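# Move the top plywood card from stock to waste pile

## Task

Pick the uppermost card (a stiff plywood tile) off the face-down stock and put it on the neighbouring waste pile in the front row, the one closest to the viewer. It must be supported by that pile only, and nothing else may be disturbed. It counts only if the card stays there once the robot lets go, and anything the robot is still touching at the end must not sag or sink when left to itself.

## Robot and tools

Robot: one six-joint arm (wxai_follower) with a two-finger parallel gripper and a wrist camera. There is only one arm, so every command describes a single gripper.

Frames: all positions and orientations are in the scene frame. Its origin lies on the table surface under the arm's base, +z is up, and +y is to the left when facing along +x. The base may be slightly tilted relative to the table. On the gripper, the fingers extend along its local +x and close along its local y. end_effector_position is the pinch point between the pads, roughly 3 to 4 cm short of the fingertips. The reported hand position can be a little off, more so at long reach.

The row: every motion target is one list of 8 plain numbers, [x, y, z, qw, qx, qy, qz, opening]. x, y, z are an absolute position for the pinch point in metres. qw, qx, qy, qz are an absolute orientation quaternion with w first. Both are in the scene frame, so the row is a pose, not an offset. opening is a gripper command from -1 to 1: +1 is fully open (0.088 m), the empty fingers touch at about -0.80, and values below that add nothing. A full close takes at least about 0.5 s. To keep the hand's orientation, repeat the intended quaternion in every row rather than copying the drifted one from a result.

execute_actions: argument actions, a list holding at most one item, plus optional pictures (boolean). An empty list sends nothing and just returns the state. An item {"rows": [...], "steps": n} gives 1 to 15 rows and runs n control steps, each 1/30 s. n is at most 15 and defaults to 15. One row is used per step, and the last row repeats if there are fewer rows than steps. An item with only {"steps": n} (up to 300) is a wait counted from the previous result, so your reply time eats into it. A row whose target lies more than 0.6 m from the last reported position, along any of the gripper's axes, is refused and nothing is sent.

move: target (one row as above) and speed (m/s, 0.002 to 0.5, default 0.25; turning is capped at twice that value in rad/s). It drives the hand along a straight line toward the pose, and the path lasts 0.5 to 10 s; if a path would take longer, it is cut off at 10 s. The opening is applied at the start. The move does not slow down for obstacles, the hand can lag, stray, or go faster than speed, and contact is harder at higher speed or with a target placed deeper past the surface. Its result adds a move: line giving the ending and any limits. Endings are done (settled near target), off_target, moving, held (the final step was blocked) or fault. limits=paced means the pose was clipped. limits=held means some steps were blocked, after which the arm may suddenly speed up. The distance to the target is also reported.

wait: seconds (0 to 10); runs the scene without new commands. zoom_image: camera (cam_head_left, cam_head_right, cam_high, cam_wrist) and region [x0, y0, x1, y1] in pixels, with the origin at the top-left, at most 504 by 504.

Control behaviour: each step, the commanded pose is limited to within 70 mm and 16 degrees of the measured pose, and position wins over orientation if both cannot be met. After an action ends, the arm continues only to the last clipped pose, so a far target may need several actions; check the reported pose. Joint friction can leave the hand short or slightly tilted, and tiny moves may not happen. Verify after each move and correct the tilt.

Results: the state line gives position (m), quaternion and linear/angular velocities. A "pose unreachable" line means the clearance check altered or blocked the command; HELD marks the affected steps. Joint positions lists waist, shoulder, elbow, wrist pitch, wrist yaw, wrist roll (rad), then the pad gap in metres. Ranges: waist -3.054 to 3.054, shoulder 0 to 3.142, elbow 0 to 2.356, wrist pitch and yaw -1.571 to 1.571, roll -3.142 to 3.142. grip_measured shows the opening on the command scale. It may be off by about 1 mm, and it reads up to 0.061 narrower while squeezing something hard. Hand target, when present, is the pose the controller is heading for. Joint torques and External joint torques are noisy estimates that include friction and held weight.

Gripping: command about 0.07 below grip_measured for a firm hold, less for a lighter one. Parts thinner than about 3 mm get proportionally less force. The pads push roughly 34 to 49 N each, with a brief spike at first contact.

Things to avoid: a joint torque reaching its load limit (waist 18.2, shoulder 22.5, elbow 22.4, wrist pitch 5.92, wrist yaw 5.9, wrist roll 5.54 N m, held weight included) triggers a TORQUE FAULT, which stops the arm for 10 s and drops the rest of the call. Holding loads heats the motors: a MOTOR HOT line appears from 50 °C. At 95 °C an OVER-TEMPERATURE FAULT holds the arm, and it can lose power and go limp. Occasional tugs on a held part or pushes on loose items may occur. Do not drop, slam or shove hard, and do not let anything fall off the table.

Each tool is called after ">>>" as a command line: name --argument value for each argument, lists and objects as JSON in quotes; but a table of rows of numbers goes row by row, as --pt "numbers of a row", without its own name.

## Session

>>> execute_actions --actions '[]'

Scene clock: 0.00 s of 4000.00 s.
end_effector_position=(+0.1637, -0.1946, +0.2357) grip_measured=-0.777 end_effector_quat_wxyz=(+0.986, -0.117, +0.038, -0.109) end_effector_velocity=(-0.000, +0.002, -0.003) end_effector_angular_velocity=(+0.015, +0.003, +0.005)
Joint positions: [-1.418  0.913  0.283  0.501 -1.238 -0.375  0.001]
Joint velocities: [-0.002 -0.002 -0.002 -0.022 -0.007 -0.007 -0.   ]
Joint torques (N m, as the arm reports them, + toward a larger angle): no reading
External joint torques (N m, as the arm's controller estimates them; a push from outside toward a larger angle lowers the number): no reading
Heat: hottest wrist yaw 21 °C (+0.0 °C/min).
Hand target: +0.164, -0.195, +0.236; +0.986, -0.117, +0.038, -0.109

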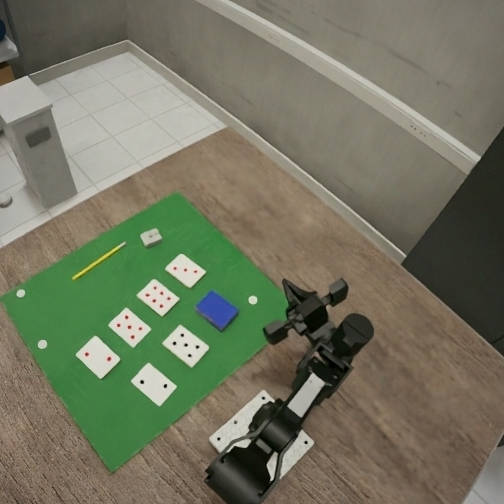

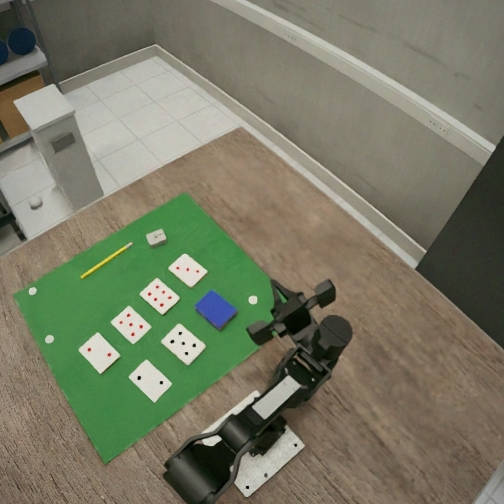

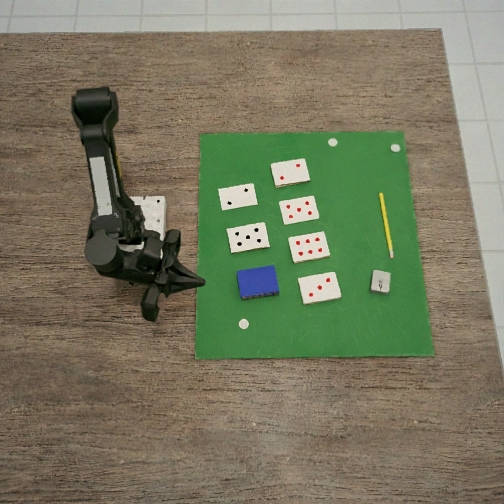

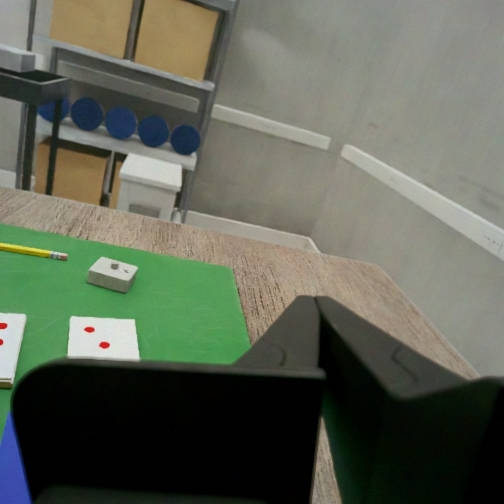

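>>> zoom_image --camera "cam_high" --region '[200, 170, 350, 320]'

>>> zoom_image --camera "cam_head_left" --region '[120, 270, 260, 410]'

Region (200, 170, 350, 320) of cam_high's 504x504 image, scaled by 3.360, with more detail than that image has.

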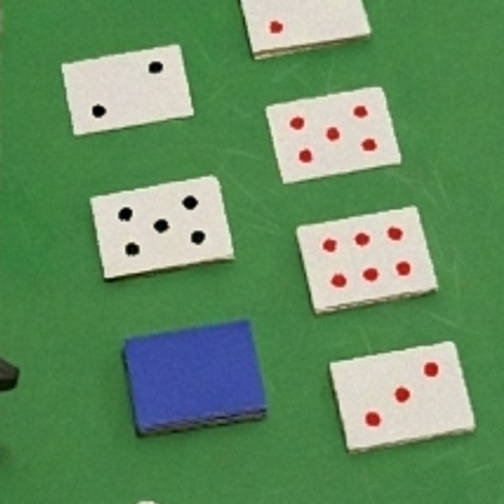

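Region (120, 270, 260, 410) of cam_head_left's 504x504 image, scaled by 3.600, with more detail than that image has.

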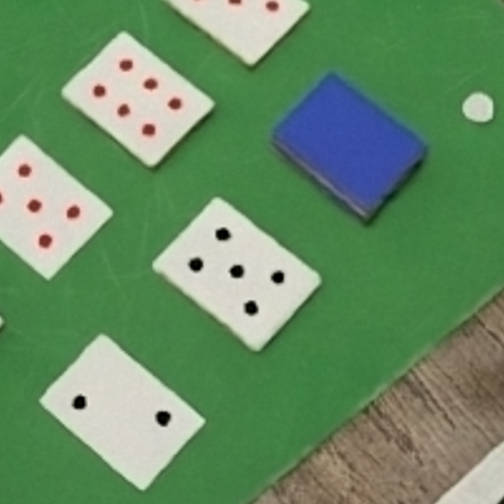

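>>> move --target '[0.286, -0.105, 0.16, 0.7036, -0.0702, 0.7036, 0.0702, 1]' --speed 0.2

Scene clock: 34.70 s of 4000.00 s.
end_effector_position=(+0.2807, -0.1047, +0.1603) grip_measured=+1.000 end_effector_quat_wxyz=(+0.697, -0.074, +0.710, +0.063) end_effector_velocity=(+0.001, -0.001, -0.001) end_effector_angular_velocity=(+0.000, +0.023, -0.005)
Joint positions: [-0.286  1.675  1.346 -1.243  0.032 -0.531  0.088]
Joint velocities: [ 0.002  0.022  0.022 -0.022  0.007  0.007  0.   ]
Joint torques (N m, as the arm reports them, + toward a larger angle): [ 0.42 -4.97  7.54  0.07  0.12  0.17]
External joint torques (N m, as the arm's controller estimates them; a push from outside toward a larger angle lowers the number): [ 0.39  1.2   2.16 -0.21  0.14  0.16]
Heat: hottest elbow 22 °C (+1.7 °C/min).
Hand target: +0.284, -0.105, +0.161; +0.697, -0.075, +0.711, +0.061
Off the commanded pose: 0.005 m, 1 deg.
After step 90, 27.43 s passed at rest.
move: done
camera_calibration (this result's frames):
cam_wrist: T_world_to_cam=[[0.235912, -0.971392, -0.0272584, -0.146784], [-0.905691, -0.22995, 0.356156, 0.196164], [-0.352235, -0.0593337, -0.934029, 0.324423], [0, 0, 0, 1]] pos_world=[0.326565, -0.0782275, 0.229154]

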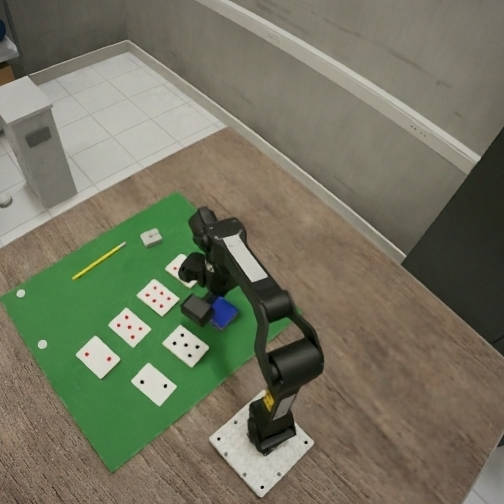

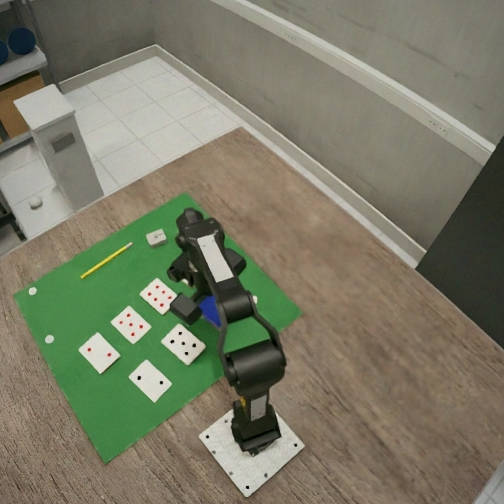

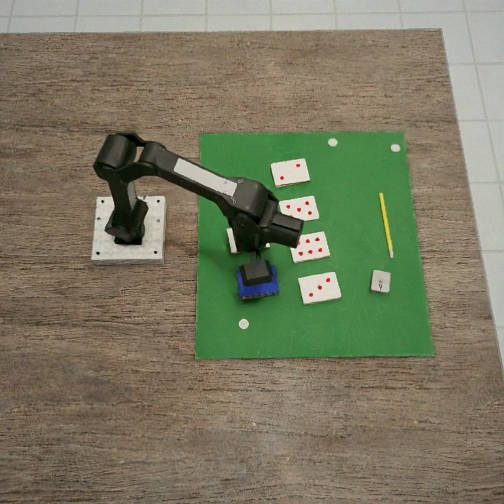

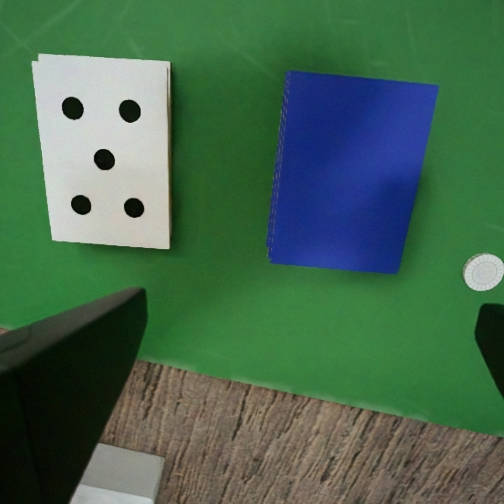

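>>> zoom_image --camera "cam_wrist" --region '[250, 50, 450, 290]'

Region (250, 50, 450, 290) of cam_wrist's 504x504 image, scaled by 2.100, with more detail than that image has.

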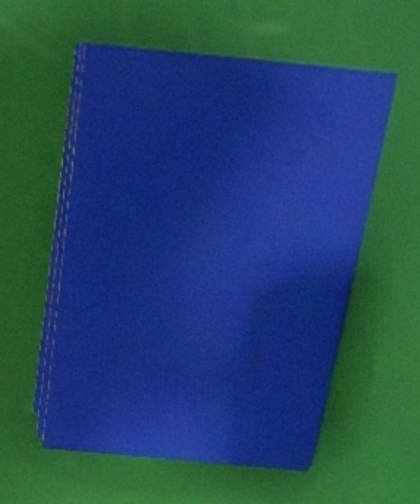

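>>> zoom_image --camera "cam_high" --region '[230, 270, 290, 310]'

>>> zoom_image --camera "cam_wrist" --region '[20, 40, 200, 270]'

Region (230, 270, 290, 310) of cam_high's 504x504 image, scaled by 8.400, with more detail than that image has.

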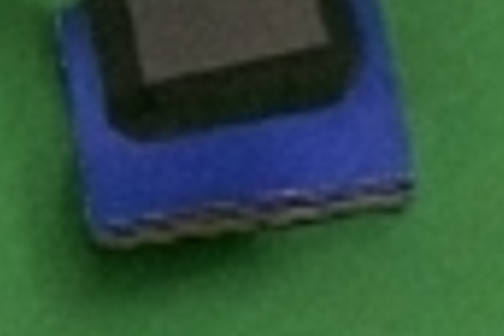

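Region (20, 40, 200, 270) of cam_wrist's 504x504 image, scaled by 2.191, with more detail than that image has; it fills the left 394 columns of this view, and the rest is white.

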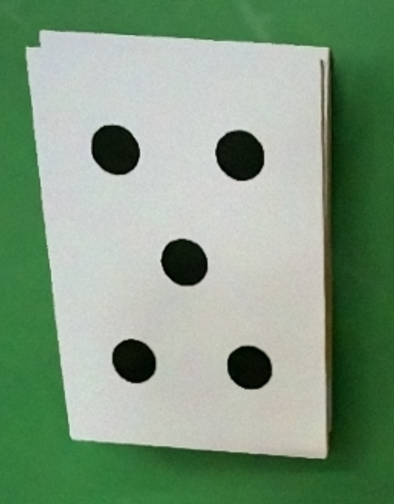

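>>> move --target '[0.40, -0.125, 0.075, 0.7036, -0.0702, 0.7036, 0.0702, 1]' --speed 0.15

Scene clock: 107.43 s of 4000.00 s.
end_effector_position=(+0.3961, -0.1268, +0.0763) grip_measured=+1.000 end_effector_quat_wxyz=(+0.704, -0.073, +0.703, +0.069) end_effector_velocity=(-0.001, +0.000, -0.005) end_effector_angular_velocity=(+0.012, +0.014, +0.005)
Joint positions: [-0.254  2.168  1.683 -1.076  0.014 -0.505  0.088]
Joint velocities: [-0.002  0.017  0.007 -0.007 -0.007 -0.007  0.   ]
Joint torques (N m, as the arm reports them, + toward a larger angle): [ 0.43 -8.18  7.28  0.07 -0.2   0.2 ]
External joint torques (N m, as the arm's controller estimates them; a push from outside toward a larger angle lowers the number): [ 0.33  1.17  2.01 -0.23 -0.16  0.2 ]
Heat: hottest elbow 26 °C (+2.0 °C/min).
Hand target: +0.399, -0.126, +0.074; +0.704, -0.070, +0.704, +0.070
Off the commanded pose: 0.005 m, 0 deg.
After step 90, 68.17 s passed at rest.
move: done
camera_calibration (this result's frames):
cam_wrist: T_world_to_cam=[[0.243319, -0.969261, -0.0364502, -0.199751], [-0.910029, -0.241131, 0.337199, 0.327166], [-0.335623, -0.0488762, -0.940728, 0.280587], [0, 0, 0, 1]] pos_world=[0.440505, -0.101008, 0.146355]

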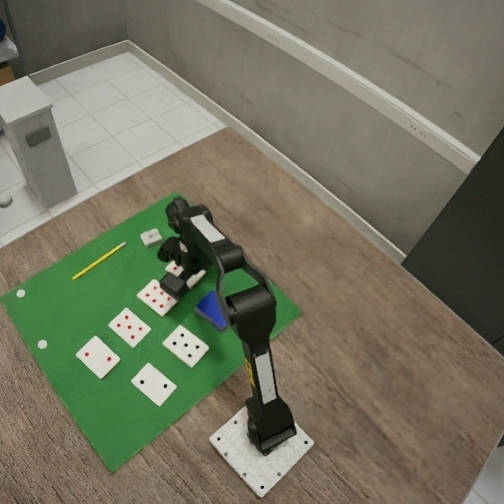

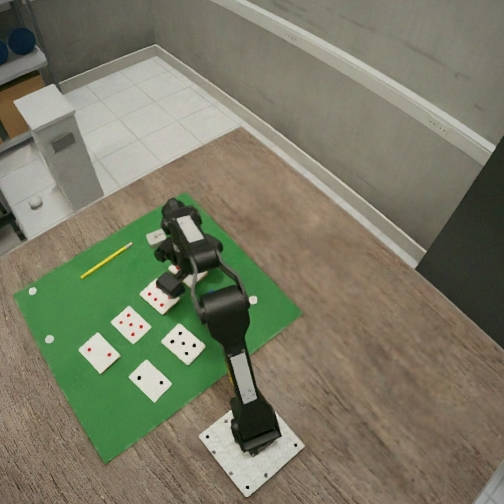

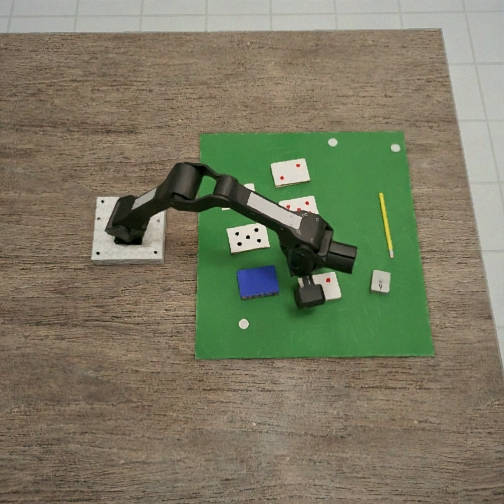

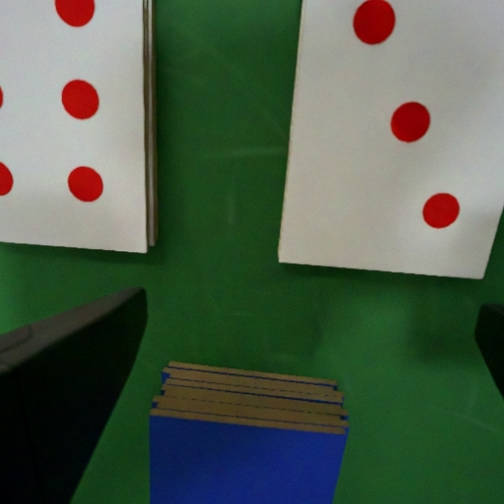

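>>> zoom_image --camera "cam_wrist" --region '[140, 350, 360, 450]'

Region (140, 350, 360, 450) of cam_wrist's 504x504 image, scaled by 2.291, with more detail than that image has; it fills the top 229 rows of this view, and the rest is white.

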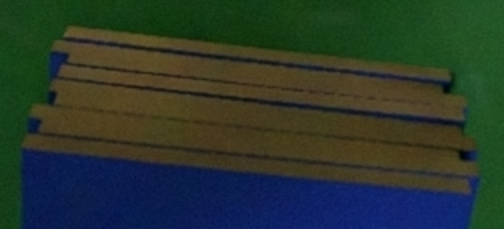

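>>> move --target '[0.3314, -0.1212, 0.095, 0.7047, -0.0579, 0.7047, 0.0579, -0.2]' --speed 0.08

Scene clock: 183.73 s of 4000.00 s.
end_effector_position=(+0.3332, -0.1205, +0.0916) grip_measured=-0.197 end_effector_quat_wxyz=(+0.701, -0.057, +0.709, +0.059) end_effector_velocity=(-0.002, +0.001, +0.002) end_effector_angular_velocity=(+0.005, -0.009, +0.005)
Joint positions: [-0.29   1.932  1.392 -1.032  0.012 -0.505  0.029]
Joint velocities: [-0.002 -0.017 -0.017  0.007 -0.007 -0.007 -0.   ]
Joint torques (N m, as the arm reports them, + toward a larger angle): [-0.35 -9.69  4.42  0.31 -0.18 -0.07]
External joint torques (N m, as the arm's controller estimates them; a push from outside toward a larger angle lowers the number): [-0.43 -1.78 -0.86  0.   -0.14 -0.07]
Heat: hottest shoulder 29 °C (+2.0 °C/min).
Hand target: +0.331, -0.121, +0.095; +0.705, -0.057, +0.705, +0.058
Off the commanded pose: 0.004 m, 1 deg.
After step 90, 72.00 s passed at rest.
move: done
camera_calibration (this result's frames):
cam_wrist: T_world_to_cam=[[0.207298, -0.977268, -0.0444345, -0.165987], [-0.914061, -0.209676, 0.347172, 0.270601], [-0.348597, -0.0313521, -0.936748, 0.280241], [0, 0, 0, 1]] pos_world=[0.379446, -0.0966897, 0.161195]

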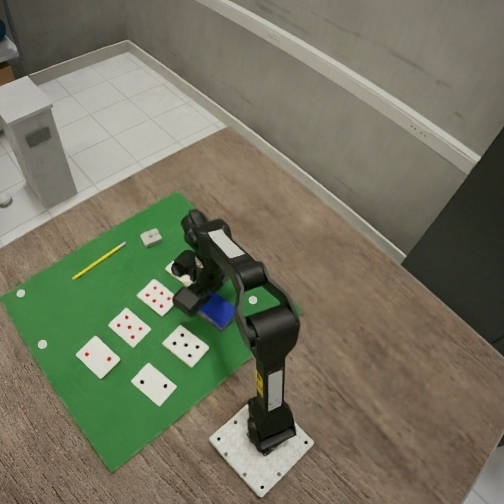

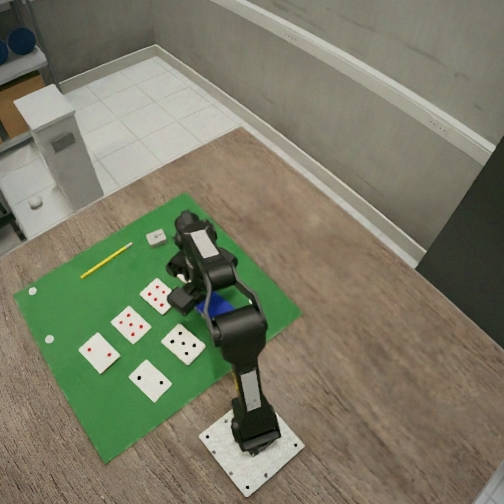

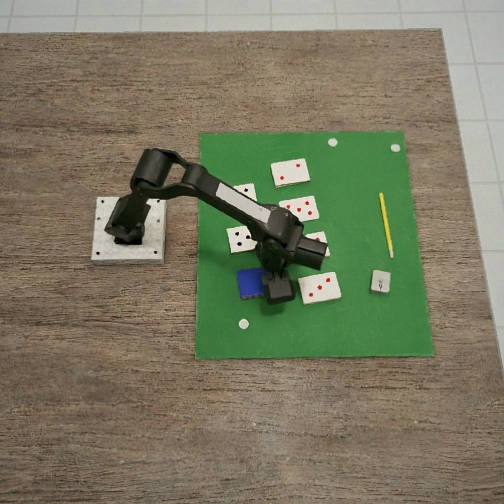

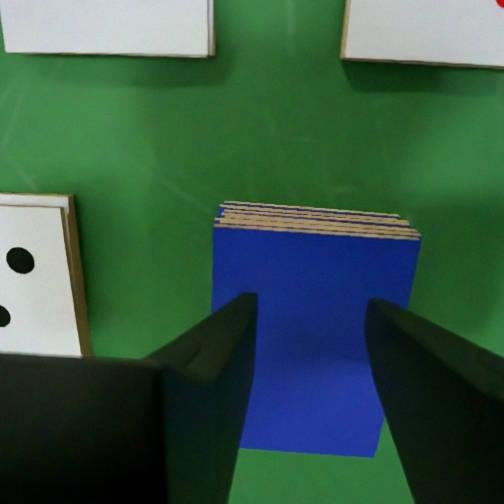

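>>> move --target '[0.299, -0.120, 0.088, 0.7056, -0.0702, 0.7036, 0.0456, 1.0]' --speed 0.05

Scene clock: 233.17 s of 4000.00 s.
end_effector_position=(+0.3013, -0.1187, +0.0856) grip_measured=+1.000 end_effector_quat_wxyz=(+0.703, -0.067, +0.706, +0.048) end_effector_velocity=(-0.007, +0.003, +0.001) end_effector_angular_velocity=(+0.009, +0.005, +0.005)
Joint positions: [-0.307  1.816  1.21  -0.947  0.036 -0.52   0.088]
Joint velocities: [-0.002 -0.022 -0.022 -0.007 -0.007 -0.007  0.   ]
Joint torques (N m, as the arm reports them, + toward a larger angle): [-0.13 -8.58  4.44  0.34  0.11 -0.22]
External joint torques (N m, as the arm's controller estimates them; a push from outside toward a larger angle lowers the number): [-0.2  -1.57 -0.73  0.02  0.13 -0.23]
Heat: hottest shoulder 33 °C (+4.0 °C/min).
Hand target: +0.299, -0.120, +0.088; +0.706, -0.070, +0.704, +0.046
Off the commanded pose: 0.004 m, 1 deg.
After step 90, 45.40 s passed at rest.
move: done
camera_calibration (this result's frames):
cam_wrist: T_world_to_cam=[[0.205577, -0.978533, -0.0145057, -0.160087], [-0.91791, -0.197939, 0.343891, 0.246687], [-0.33938, -0.0573813, -0.938897, 0.257808], [0, 0, 0, 1]] pos_world=[0.346841, -0.0930279, 0.154899]

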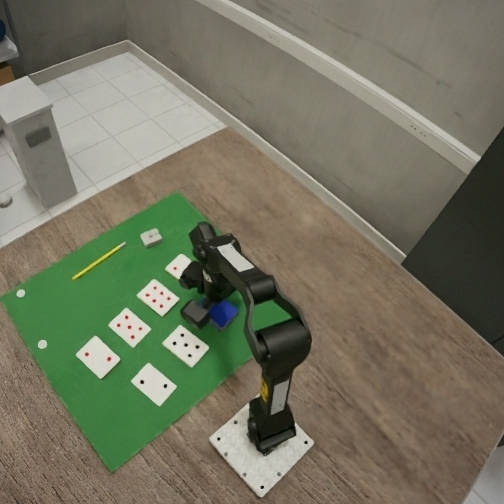

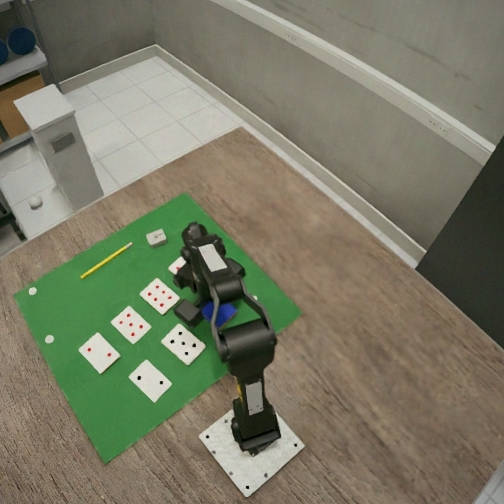

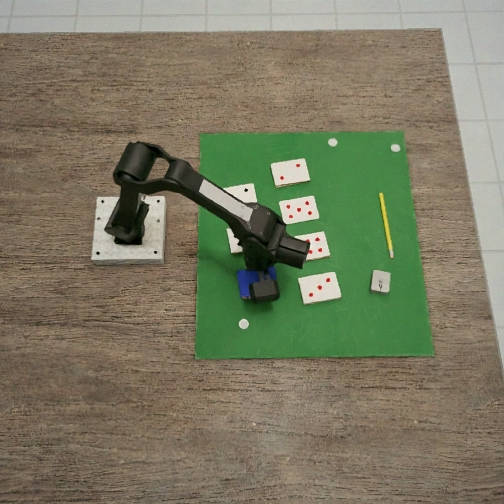

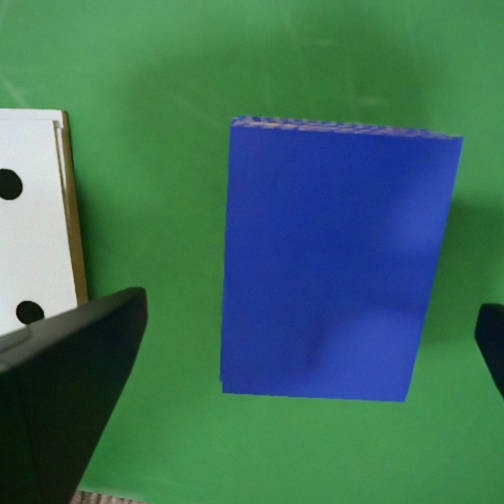

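>>> move --target '[0.300, -0.119, 0.072, 0.7056, -0.0702, 0.7036, 0.0456, 0.55]' --speed 0.01

Scene clock: 243.17 s of 4000.00 s.
end_effector_position=(+0.3028, -0.1192, +0.0773) grip_measured=+0.553 end_effector_quat_wxyz=(+0.711, -0.071, +0.698, +0.044) end_effector_velocity=(+0.002, -0.003, -0.001) end_effector_angular_velocity=(-0.013, -0.013, +0.019)
Joint positions: [-0.307  1.814  1.172 -0.886  0.036 -0.52   0.066]
Joint velocities: [-0.002 -0.002 -0.007  0.022  0.007 -0.022  0.   ]
Joint torques (N m, as the arm reports them, + toward a larger angle): [ 0.   -5.72  4.17  0.38  0.12 -0.09]
External joint torques (N m, as the arm's controller estimates them; a push from outside toward a larger angle lowers the number): [-0.06  1.22 -0.99  0.    0.13 -0.1 ]
Heat: hottest shoulder 33 °C (+4.0 °C/min).
Hand target: +0.300, -0.119, +0.072; +0.706, -0.070, +0.704, +0.046
Off the commanded pose: 0.006 m, 1 deg.
After step 90, 5.43 s passed at rest.
move: done
camera_calibration (this result's frames):
cam_wrist: T_world_to_cam=[[0.205886, -0.978576, -0.000712157, -0.162208], [-0.925713, -0.195, 0.324084, 0.255036], [-0.317279, -0.066065, -0.946028, 0.243388], [0, 0, 0, 1]] pos_world=[0.346708, -0.0929218, 0.147483]

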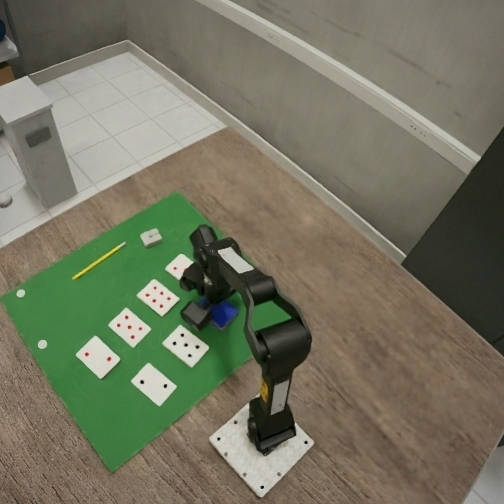

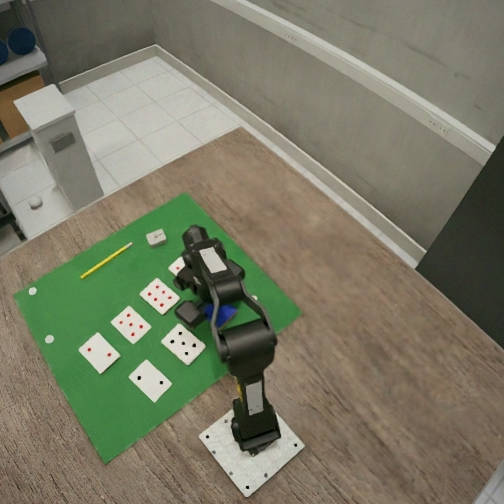

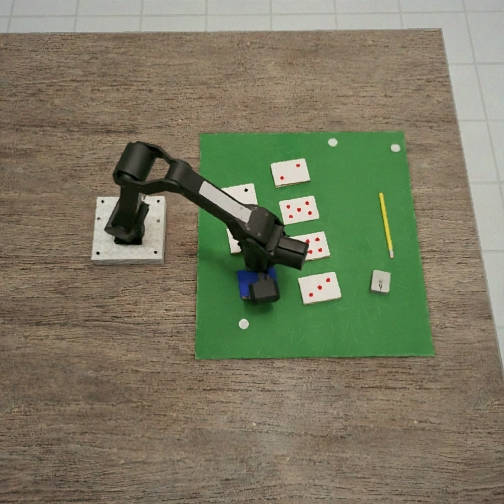

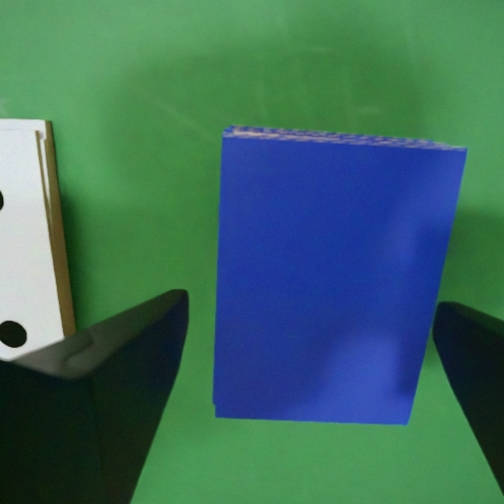

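>>> execute_actions --actions '[{"rows":[[0.300,-0.119,0.0715,0.7056,-0.0702,0.7036,0.0456,0.47],[0.300,-0.119,0.0712,0.7056,-0.0702,0.7036,0.0456,0.47],[0.300,-0.119,0.0709,0.7056,-0.0702,0.7036,0.0456,0.47],[0.300,-0.119,0.0706,0.7056,-0.0702,0.7036,0.0456,0.47],[0.300,-0.119,0.0703,0.7056,-0.0702,0.7036,0.0456,0.47],[0.300,-0.119,0.0700,0.7056,-0.0702,0.7036,0.0456,0.47],[0.300,-0.119,0.0697,0.7056,-0.0702,0.7036,0.0456,0.47],[0.300,-0.119,0.0694,0.7056,-0.0702,0.7036,0.0456,0.47],[0.300,-0.119,0.0691,0.7056,-0.0702,0.7036,0.0456,0.47],[0.300,-0.119,0.0688,0.7056,-0.0702,0.7036,0.0456,0.47],[0.300,-0.119,0.0685,0.7056,-0.0702,0.7036,0.0456,0.47],[0.300,-0.119,0.068,0.7056,-0.0702,0.7036,0.0456,0.47]],"steps":15}]' --pictures false

Scene clock: 266.77 s of 4000.00 s.
end_effector_position=(+0.3028, -0.1193, +0.0736) grip_measured=+0.475 end_effector_quat_wxyz=(+0.711, -0.071, +0.698, +0.044) end_effector_velocity=(-0.006, +0.002, -0.005) end_effector_angular_velocity=(+0.016, +0.023, +0.020)
Joint positions: [-0.307  1.82   1.163 -0.872  0.036 -0.52   0.062]
Joint velocities: [-0.002  0.007 -0.012 -0.007 -0.007 -0.022 -0.001]
Joint torques (N m, as the arm reports them, + toward a larger angle): [-0.02 -5.93  4.44  0.39  0.06 -0.12]
External joint torques (N m, as the arm's controller estimates them; a push from outside toward a larger angle lowers the number): [-0.09  1.08 -0.67  0.03  0.08 -0.12]
Heat: hottest shoulder 30 °C (-2.0 °C/min).
Hand target: +0.300, -0.119, +0.068; +0.706, -0.070, +0.704, +0.046
Off the commanded pose: 0.006 m, 1 deg.
Steps of this call (steps 1 to 90: nothing new was sent; then 20.10 s passed at rest; steps 91 to 105: all 15 steps of this action). Readings (end_effector_position):
91: (+0.3028, -0.1193, +0.0771)
92: (+0.3030, -0.1194, +0.0771)
94: (+0.3030, -0.1194, +0.0767)
98: (+0.3030, -0.1194, +0.0756)
105: the state above

Tracks 1:1 now. Continue slowly.

>>> execute_actions --actions '[{"rows":[[0.300,-0.119,0.0677,0.7056,-0.0702,0.7036,0.0456,0.47],[0.300,-0.119,0.0674,0.7056,-0.0702,0.7036,0.0456,0.47],[0.300,-0.119,0.0671,0.7056,-0.0702,0.7036,0.0456,0.47],[0.300,-0.119,0.0668,0.7056,-0.0702,0.7036,0.0456,0.47],[0.300,-0.119,0.0665,0.7056,-0.0702,0.7036,0.0456,0.47],[0.300,-0.119,0.0662,0.7056,-0.0702,0.7036,0.0456,0.47],[0.300,-0.119,0.0659,0.7056,-0.0702,0.7036,0.0456,0.47],[0.300,-0.119,0.0656,0.7056,-0.0702,0.7036,0.0456,0.47],[0.300,-0.119,0.0653,0.7056,-0.0702,0.7036,0.0456,0.47],[0.300,-0.119,0.065,0.7056,-0.0702,0.7036,0.0456,0.47]],"steps":15}]'

Scene clock: 280.00 s of 4000.00 s.
end_effector_position=(+0.3030, -0.1194, +0.0704) grip_measured=+0.473 end_effector_quat_wxyz=(+0.711, -0.071, +0.698, +0.043) end_effector_velocity=(-0.001, -0.002, -0.001) end_effector_angular_velocity=(-0.008, +0.000, -0.010)
Joint positions: [-0.307  1.826  1.157 -0.859  0.037 -0.52   0.062]
Joint velocities: [-0.002 -0.002 -0.007  0.007  0.007  0.007 -0.   ]
Joint torques (N m, as the arm reports them, + toward a larger angle): [-0.19 -5.74  4.33  0.39  0.13 -0.12]
External joint torques (N m, as the arm's controller estimates them; a push from outside toward a larger angle lowers the number): [-0.24  1.3  -0.77  0.03  0.14 -0.12]
Heat: hottest shoulder 29 °C (-4.0 °C/min).
Hand target: +0.300, -0.119, +0.065; +0.706, -0.070, +0.704, +0.045
Off the commanded pose: 0.006 m, 1 deg.
Steps of this call (steps 1 to 90: nothing new was sent; then 9.73 s passed at rest; steps 91 to 105: all 15 steps of this action). Readings (end_effector_position):
91: (+0.3030, -0.1194, +0.0732)
92: (+0.3030, -0.1194, +0.0731)
94: (+0.3031, -0.1195, +0.0729)
98: (+0.3031, -0.1194, +0.0718)
105: the state above
camera_calibration (this result's frames):
cam_wrist: T_world_to_cam=[[0.205857, -0.978582, 0.000135997, -0.162429], [-0.925748, -0.194698, 0.324165, 0.257473], [-0.317196, -0.0668576, -0.946, 0.23679], [0, 0, 0, 1]] pos_world=[0.346901, -0.0929897, 0.140562]

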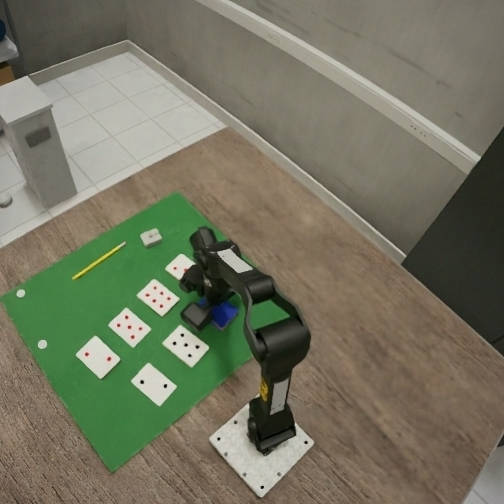

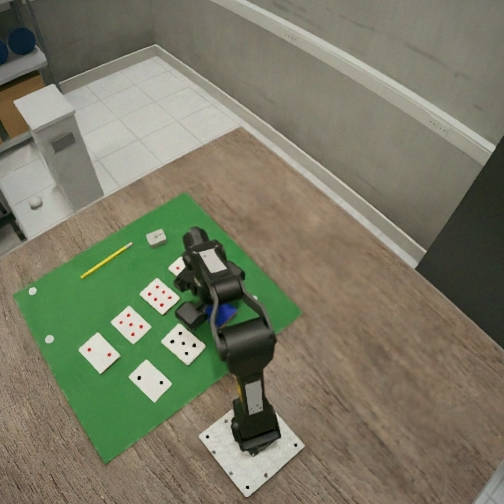

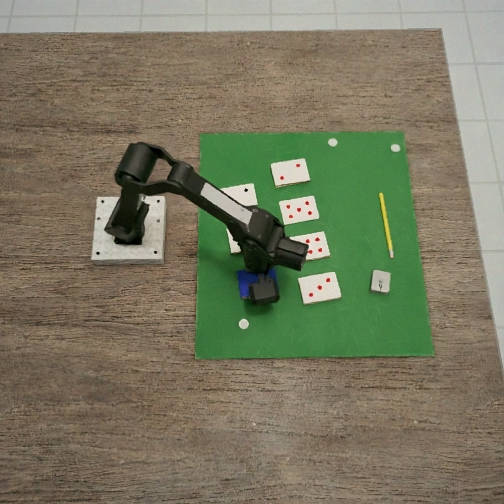

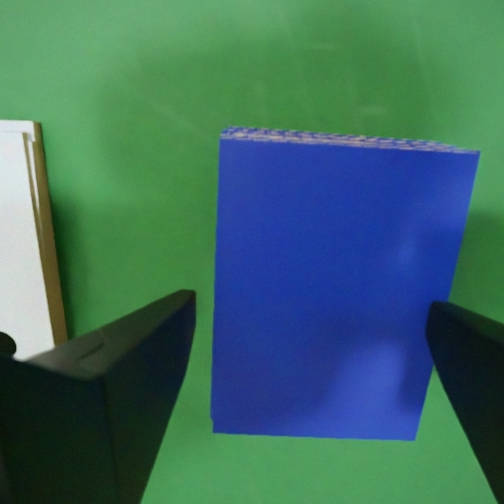

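>>> execute_actions --actions '[{"rows":[[0.300,-0.119,0.0648,0.7056,-0.0702,0.7036,0.0456,0.47],[0.300,-0.119,0.0646,0.7056,-0.0702,0.7036,0.0456,0.47],[0.300,-0.119,0.0644,0.7056,-0.0702,0.7036,0.0456,0.47],[0.300,-0.119,0.0642,0.7056,-0.0702,0.7036,0.0456,0.47],[0.300,-0.119,0.0640,0.7056,-0.0702,0.7036,0.0456,0.47],[0.300,-0.119,0.0638,0.7056,-0.0702,0.7036,0.0456,0.47],[0.300,-0.119,0.0636,0.7056,-0.0702,0.7036,0.0456,0.47],[0.300,-0.119,0.0634,0.7056,-0.0702,0.7036,0.0456,0.47],[0.300,-0.119,0.0632,0.7056,-0.0702,0.7036,0.0456,0.47],[0.300,-0.119,0.063,0.7056,-0.0702,0.7036,0.0456,0.47]],"steps":15}]' --pictures false

>>> execute_actions --actions '[{"rows":[[0.300,-0.119,0.0628,0.7056,-0.0702,0.7036,0.0456,0.47],[0.300,-0.119,0.0626,0.7056,-0.0702,0.7036,0.0456,0.47],[0.300,-0.119,0.0624,0.7056,-0.0702,0.7036,0.0456,0.47],[0.300,-0.119,0.0622,0.7056,-0.0702,0.7036,0.0456,0.47],[0.300,-0.119,0.0620,0.7056,-0.0702,0.7036,0.0456,0.47],[0.300,-0.119,0.0618,0.7056,-0.0702,0.7036,0.0456,0.47],[0.300,-0.119,0.0616,0.7056,-0.0702,0.7036,0.0456,0.47],[0.300,-0.119,0.0614,0.7056,-0.0702,0.7036,0.0456,0.47],[0.300,-0.119,0.0612,0.7056,-0.0702,0.7036,0.0456,0.47],[0.300,-0.119,0.061,0.7056,-0.0702,0.7036,0.0456,0.47]],"steps":15}]' --pictures false

Scene clock: 308.50 s of 4000.00 s.
end_effector_position=(+0.3030, -0.1194, +0.0683) grip_measured=+0.473 end_effector_quat_wxyz=(+0.711, -0.071, +0.698, +0.043) end_effector_velocity=(+0.001, +0.000, -0.001) end_effector_angular_velocity=(+0.006, -0.005, -0.010)
Joint positions: [-0.307  1.829  1.152 -0.851  0.037 -0.52   0.062]
Joint velocities: [-0.002  0.002 -0.002  0.007 -0.007  0.007 -0.   ]
Joint torques (N m, as the arm reports them, + toward a larger angle): [ 0.04 -5.81  4.24  0.4   0.1  -0.13]
External joint torques (N m, as the arm's controller estimates them; a push from outside toward a larger angle lowers the number): [-0.02  1.18 -0.88  0.01  0.12 -0.13]
Heat: hottest shoulder 28 °C (-4.0 °C/min).
Hand target: +0.300, -0.119, +0.063; +0.706, -0.070, +0.704, +0.046
Off the commanded pose: 0.006 m, 1 deg.
Steps of this call (steps 1 to 90: nothing new was sent; then 25.00 s passed at rest; steps 91 to 105: all 15 steps of this action). Readings (end_effector_position):
91: (+0.3031, -0.1194, +0.0702)
92: (+0.3030, -0.1194, +0.0702)
94: (+0.3031, -0.1194, +0.0700)
98: (+0.3030, -0.1194, +0.0691)
105: the state above

Scene clock: 309.00 s of 4000.00 s.
end_effector_position=(+0.3030, -0.1193, +0.0663) grip_measured=+0.473 end_effector_quat_wxyz=(+0.711, -0.071, +0.698, +0.044) end_effector_velocity=(-0.003, +0.003, -0.003) end_effector_angular_velocity=(+0.013, +0.013, -0.004)
Joint positions: [-0.307  1.833  1.148 -0.843  0.037 -0.52   0.062]
Joint velocities: [ 0.002  0.002 -0.007 -0.007 -0.007  0.007 -0.   ]
Joint torques (N m, as the arm reports them, + toward a larger angle): [-0.2  -5.94  4.33  0.37  0.09 -0.12]
External joint torques (N m, as the arm's controller estimates them; a push from outside toward a larger angle lowers the number): [-0.3   0.99 -0.67  0.01  0.11 -0.12]
Heat: hottest shoulder 28 °C (-4.0 °C/min).
Hand target: +0.300, -0.119, +0.061; +0.706, -0.070, +0.704, +0.046
Off the commanded pose: 0.006 m, 1 deg.
Steps of this call (steps 1 to 15: all 15 steps of this action). Readings (end_effector_position):
1: (+0.3030, -0.1194, +0.0683)
2: (+0.3030, -0.1193, +0.0681)
4: (+0.3031, -0.1194, +0.0680)
8: (+0.3031, -0.1194, +0.0673)
15: the state above

>>> execute_actions --actions '[{"rows":[[0.300,-0.119,0.0608,0.7056,-0.0702,0.7036,0.0456,0.47],[0.300,-0.119,0.0606,0.7056,-0.0702,0.7036,0.0456,0.47],[0.300,-0.119,0.0604,0.7056,-0.0702,0.7036,0.0456,0.47],[0.300,-0.119,0.0602,0.7056,-0.0702,0.7036,0.0456,0.47],[0.300,-0.119,0.0600,0.7056,-0.0702,0.7036,0.0456,0.47],[0.300,-0.119,0.0598,0.7056,-0.0702,0.7036,0.0456,0.47],[0.300,-0.119,0.0596,0.7056,-0.0702,0.7036,0.0456,0.47],[0.300,-0.119,0.0594,0.7056,-0.0702,0.7036,0.0456,0.47],[0.300,-0.119,0.0592,0.7056,-0.0702,0.7036,0.0456,0.47],[0.300,-0.119,0.059,0.7056,-0.0702,0.7036,0.0456,0.47]],"steps":15}]'

Scene clock: 330.40 s of 4000.00 s.
end_effector_position=(+0.3031, -0.1194, +0.0649) grip_measured=+0.473 end_effector_quat_wxyz=(+0.711, -0.071, +0.698, +0.043) end_effector_velocity=(-0.002, +0.003, -0.001) end_effector_angular_velocity=(+0.024, +0.005, +0.020)
Joint positions: [-0.307  1.835  1.144 -0.836  0.037 -0.52   0.062]
Joint velocities: [-0.002  0.002 -0.002 -0.007 -0.022 -0.022 -0.   ]
Joint torques (N m, as the arm reports them, + toward a larger angle): [ 0.04 -5.57  4.17  0.49  0.11 -0.1 ]
External joint torques (N m, as the arm's controller estimates them; a push from outside toward a larger angle lowers the number): [-0.05  1.38 -0.85  0.12  0.13 -0.1 ]
Heat: hottest shoulder 28 °C (-2.0 °C/min).
Hand target: +0.300, -0.119, +0.059; +0.706, -0.070, +0.704, +0.046
Off the commanded pose: 0.007 m, 1 deg.
Steps of this call (steps 1 to 90: nothing new was sent; then 17.90 s passed at rest; steps 91 to 105: all 15 steps of this action). Readings (end_effector_position):
91: (+0.3031, -0.1194, +0.0661)
92: (+0.3031, -0.1194, +0.0660)
94: (+0.3031, -0.1194, +0.0658)
98: (+0.3031, -0.1193, +0.0651)
105: the state above
camera_calibration (this result's frames):
cam_wrist: T_world_to_cam=[[0.205837, -0.978586, 0.000866256, -0.162536], [-0.92594, -0.194477, 0.323748, 0.259483], [-0.316647, -0.0674415, -0.946143, 0.231321], [0, 0, 0, 1]] pos_world=[0.346969, -0.0929916, 0.134996]

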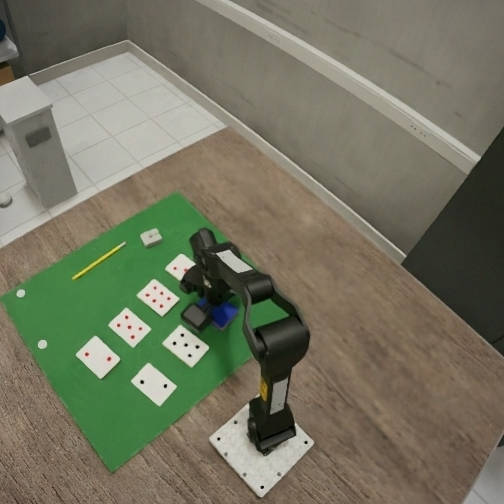

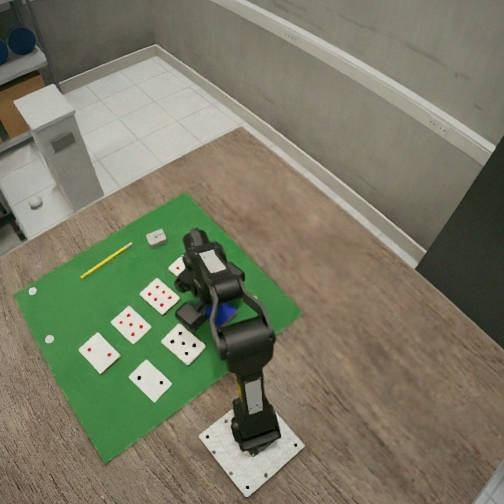

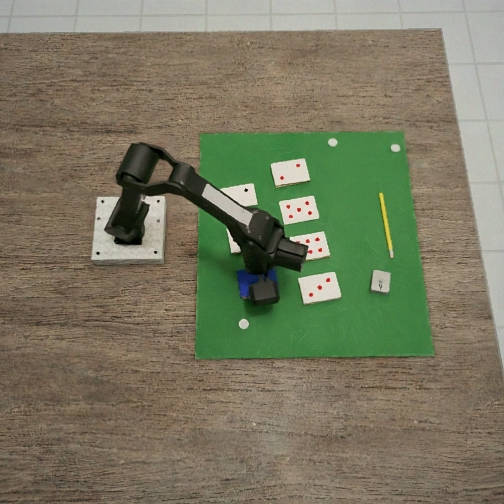

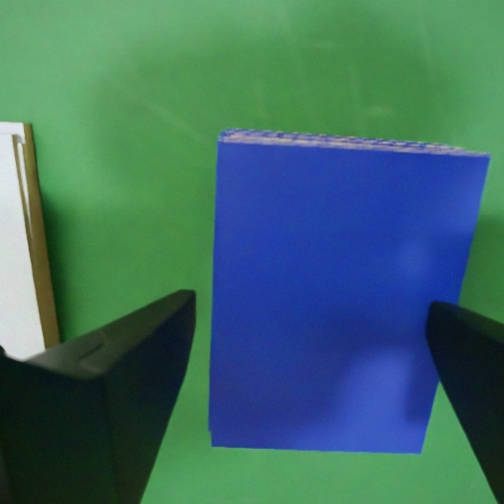

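>>> execute_actions --actions '[{"rows":[[0.300,-0.119,0.061,0.7056,-0.0702,0.7036,0.0456,0.47],[0.300,-0.119,0.063,0.7056,-0.0702,0.7036,0.0456,0.47],[0.300,-0.119,0.064,0.7056,-0.0702,0.7036,0.0456,0.47],[0.300,-0.119,0.064,0.7056,-0.0702,0.7036,0.0456,0.47],[0.300,-0.119,0.064,0.7056,-0.0702,0.7036,0.0456,0.47],[0.300,-0.119,0.064,0.7056,-0.0702,0.7036,0.0456,0.47],[0.300,-0.119,0.064,0.7056,-0.0702,0.7036,0.0456,0.6],[0.300,-0.119,0.064,0.7056,-0.0702,0.7036,0.0456,0.8],[0.300,-0.119,0.064,0.7056,-0.0702,0.7036,0.0456,1.0]],"steps":15}]'

Scene clock: 345.73 s of 4000.00 s.
end_effector_position=(+0.3003, -0.1184, +0.0648) grip_measured=+0.943 end_effector_quat_wxyz=(+0.707, -0.069, +0.702, +0.045) end_effector_velocity=(-0.004, +0.004, +0.001) end_effector_angular_velocity=(+0.026, +0.009, +0.006)
Joint positions: [-0.307  1.835  1.144 -0.85   0.038 -0.52   0.085]
Joint velocities: [-0.002 -0.007 -0.002 -0.022 -0.022 -0.007  0.03 ]
Joint torques (N m, as the arm reports them, + toward a larger angle): [ 0.05 -6.48  5.54  0.11  0.13 -0.13]
External joint torques (N m, as the arm's controller estimates them; a push from outside toward a larger angle lowers the number): [ 0.    0.51  0.54 -0.22  0.14 -0.13]
Heat: hottest shoulder 28 °C (-1.0 °C/min).
Hand target: +0.300, -0.119, +0.064; +0.706, -0.070, +0.704, +0.046
Off the commanded pose: 0.001 m, 0 deg.
Steps of this call (steps 1 to 90: nothing new was sent; then 11.83 s passed at rest; steps 91 to 105: all 15 steps of this action). Readings (end_effector_position):
91: (+0.3032, -0.1194, +0.0649)
92: (+0.3031, -0.1194, +0.0649)
94: (+0.3025, -0.1192, +0.0648)
98: (+0.3010, -0.1187, +0.0648)
105: the state above
camera_calibration (this result's frames):
cam_wrist: T_world_to_cam=[[0.205919, -0.978551, -0.00595649, -0.160605], [-0.921756, -0.196004, 0.334585, 0.255013], [-0.328576, -0.0634071, -0.942347, 0.234256], [0, 0, 0, 1]] pos_world=[0.345103, -0.0923228, 0.13447]

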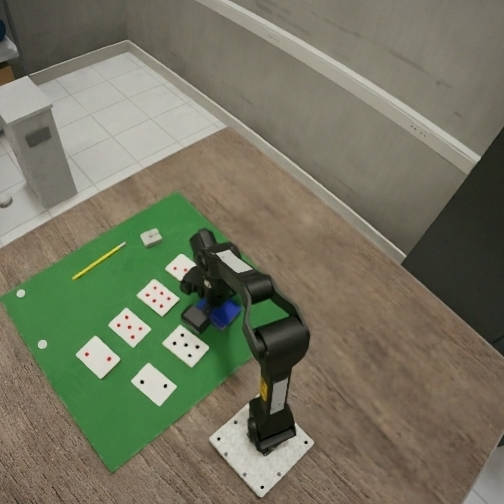

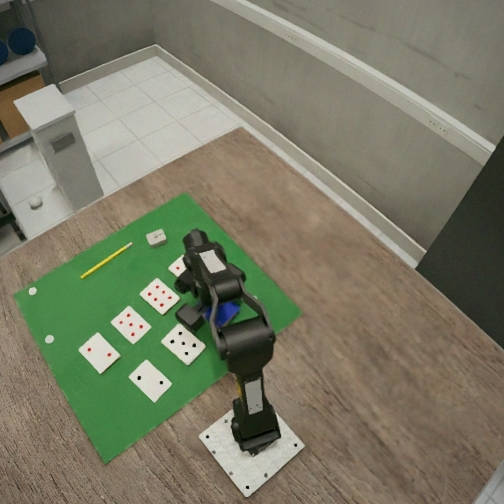

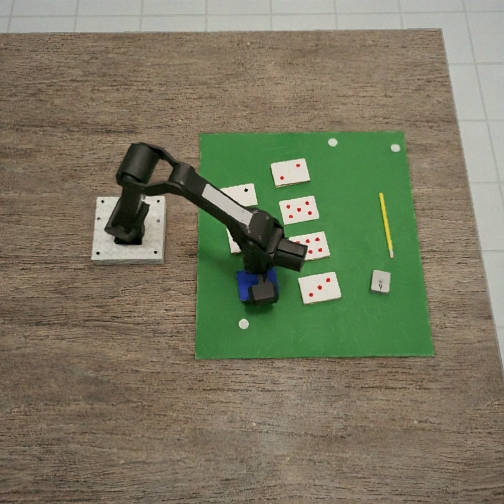

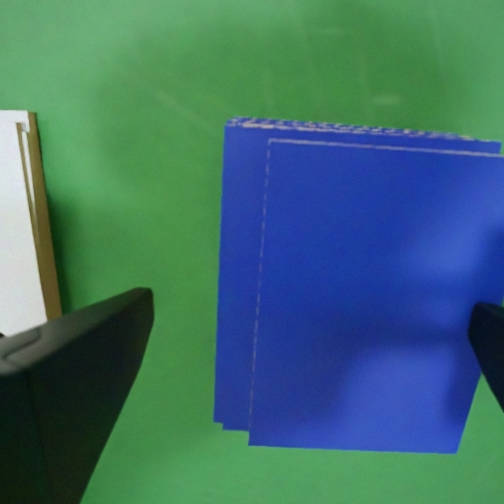

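>>> move --target '[0.300, -0.119, 0.085, 0.7056, -0.0702, 0.7036, 0.0456, 1.0]' --speed 0.03

Scene clock: 366.40 s of 4000.00 s.
end_effector_position=(+0.2962, -0.1170, +0.0772) grip_measured=+1.000 end_effector_quat_wxyz=(+0.698, -0.065, +0.711, +0.050) end_effector_velocity=(-0.006, +0.000, -0.001) end_effector_angular_velocity=(+0.003, +0.028, +0.005)
Joint positions: [-0.307  1.821  1.181 -0.929  0.038 -0.52   0.088]
Joint velocities: [-0.002  0.002 -0.002 -0.022  0.007 -0.007  0.   ]
Joint torques (N m, as the arm reports them, + toward a larger angle): [ 0.13 -8.65  7.05  0.1   0.08 -0.07]
External joint torques (N m, as the arm's controller estimates them; a push from outside toward a larger angle lowers the number): [ 0.07 -1.79  2.03 -0.18  0.09 -0.07]
Heat: hottest shoulder 29 °C (+1.0 °C/min).
Hand target: +0.300, -0.119, +0.085; +0.706, -0.070, +0.704, +0.046
Off the commanded pose: 0.009 m, 1 deg.
After step 90, 16.70 s passed at rest.
move: off_target
camera_calibration (this result's frames):
cam_wrist: T_world_to_cam=[[0.205818, -0.978355, -0.0214704, -0.157038], [-0.912303, -0.199767, 0.357486, 0.242315], [-0.354038, -0.0539895, -0.933671, 0.252649], [0, 0, 0, 1]] pos_world=[0.342833, -0.0915919, 0.145895]

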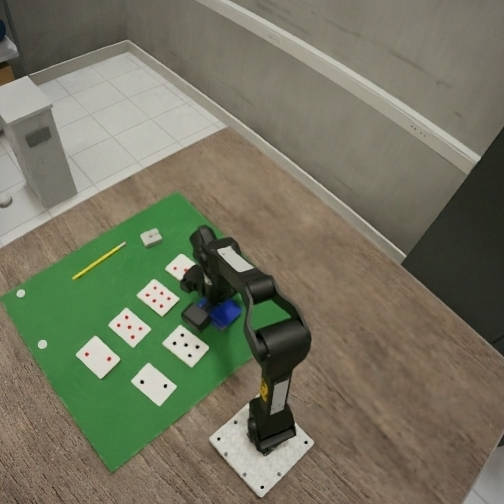

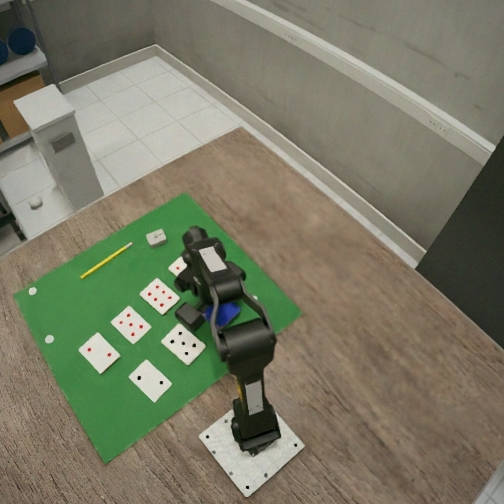

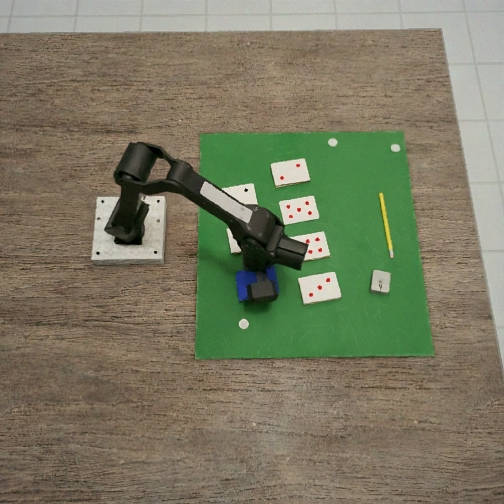

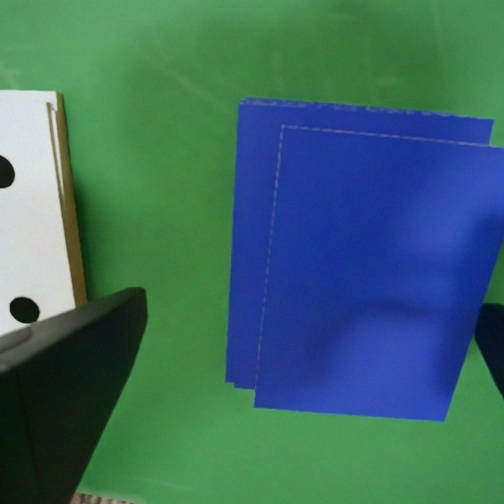

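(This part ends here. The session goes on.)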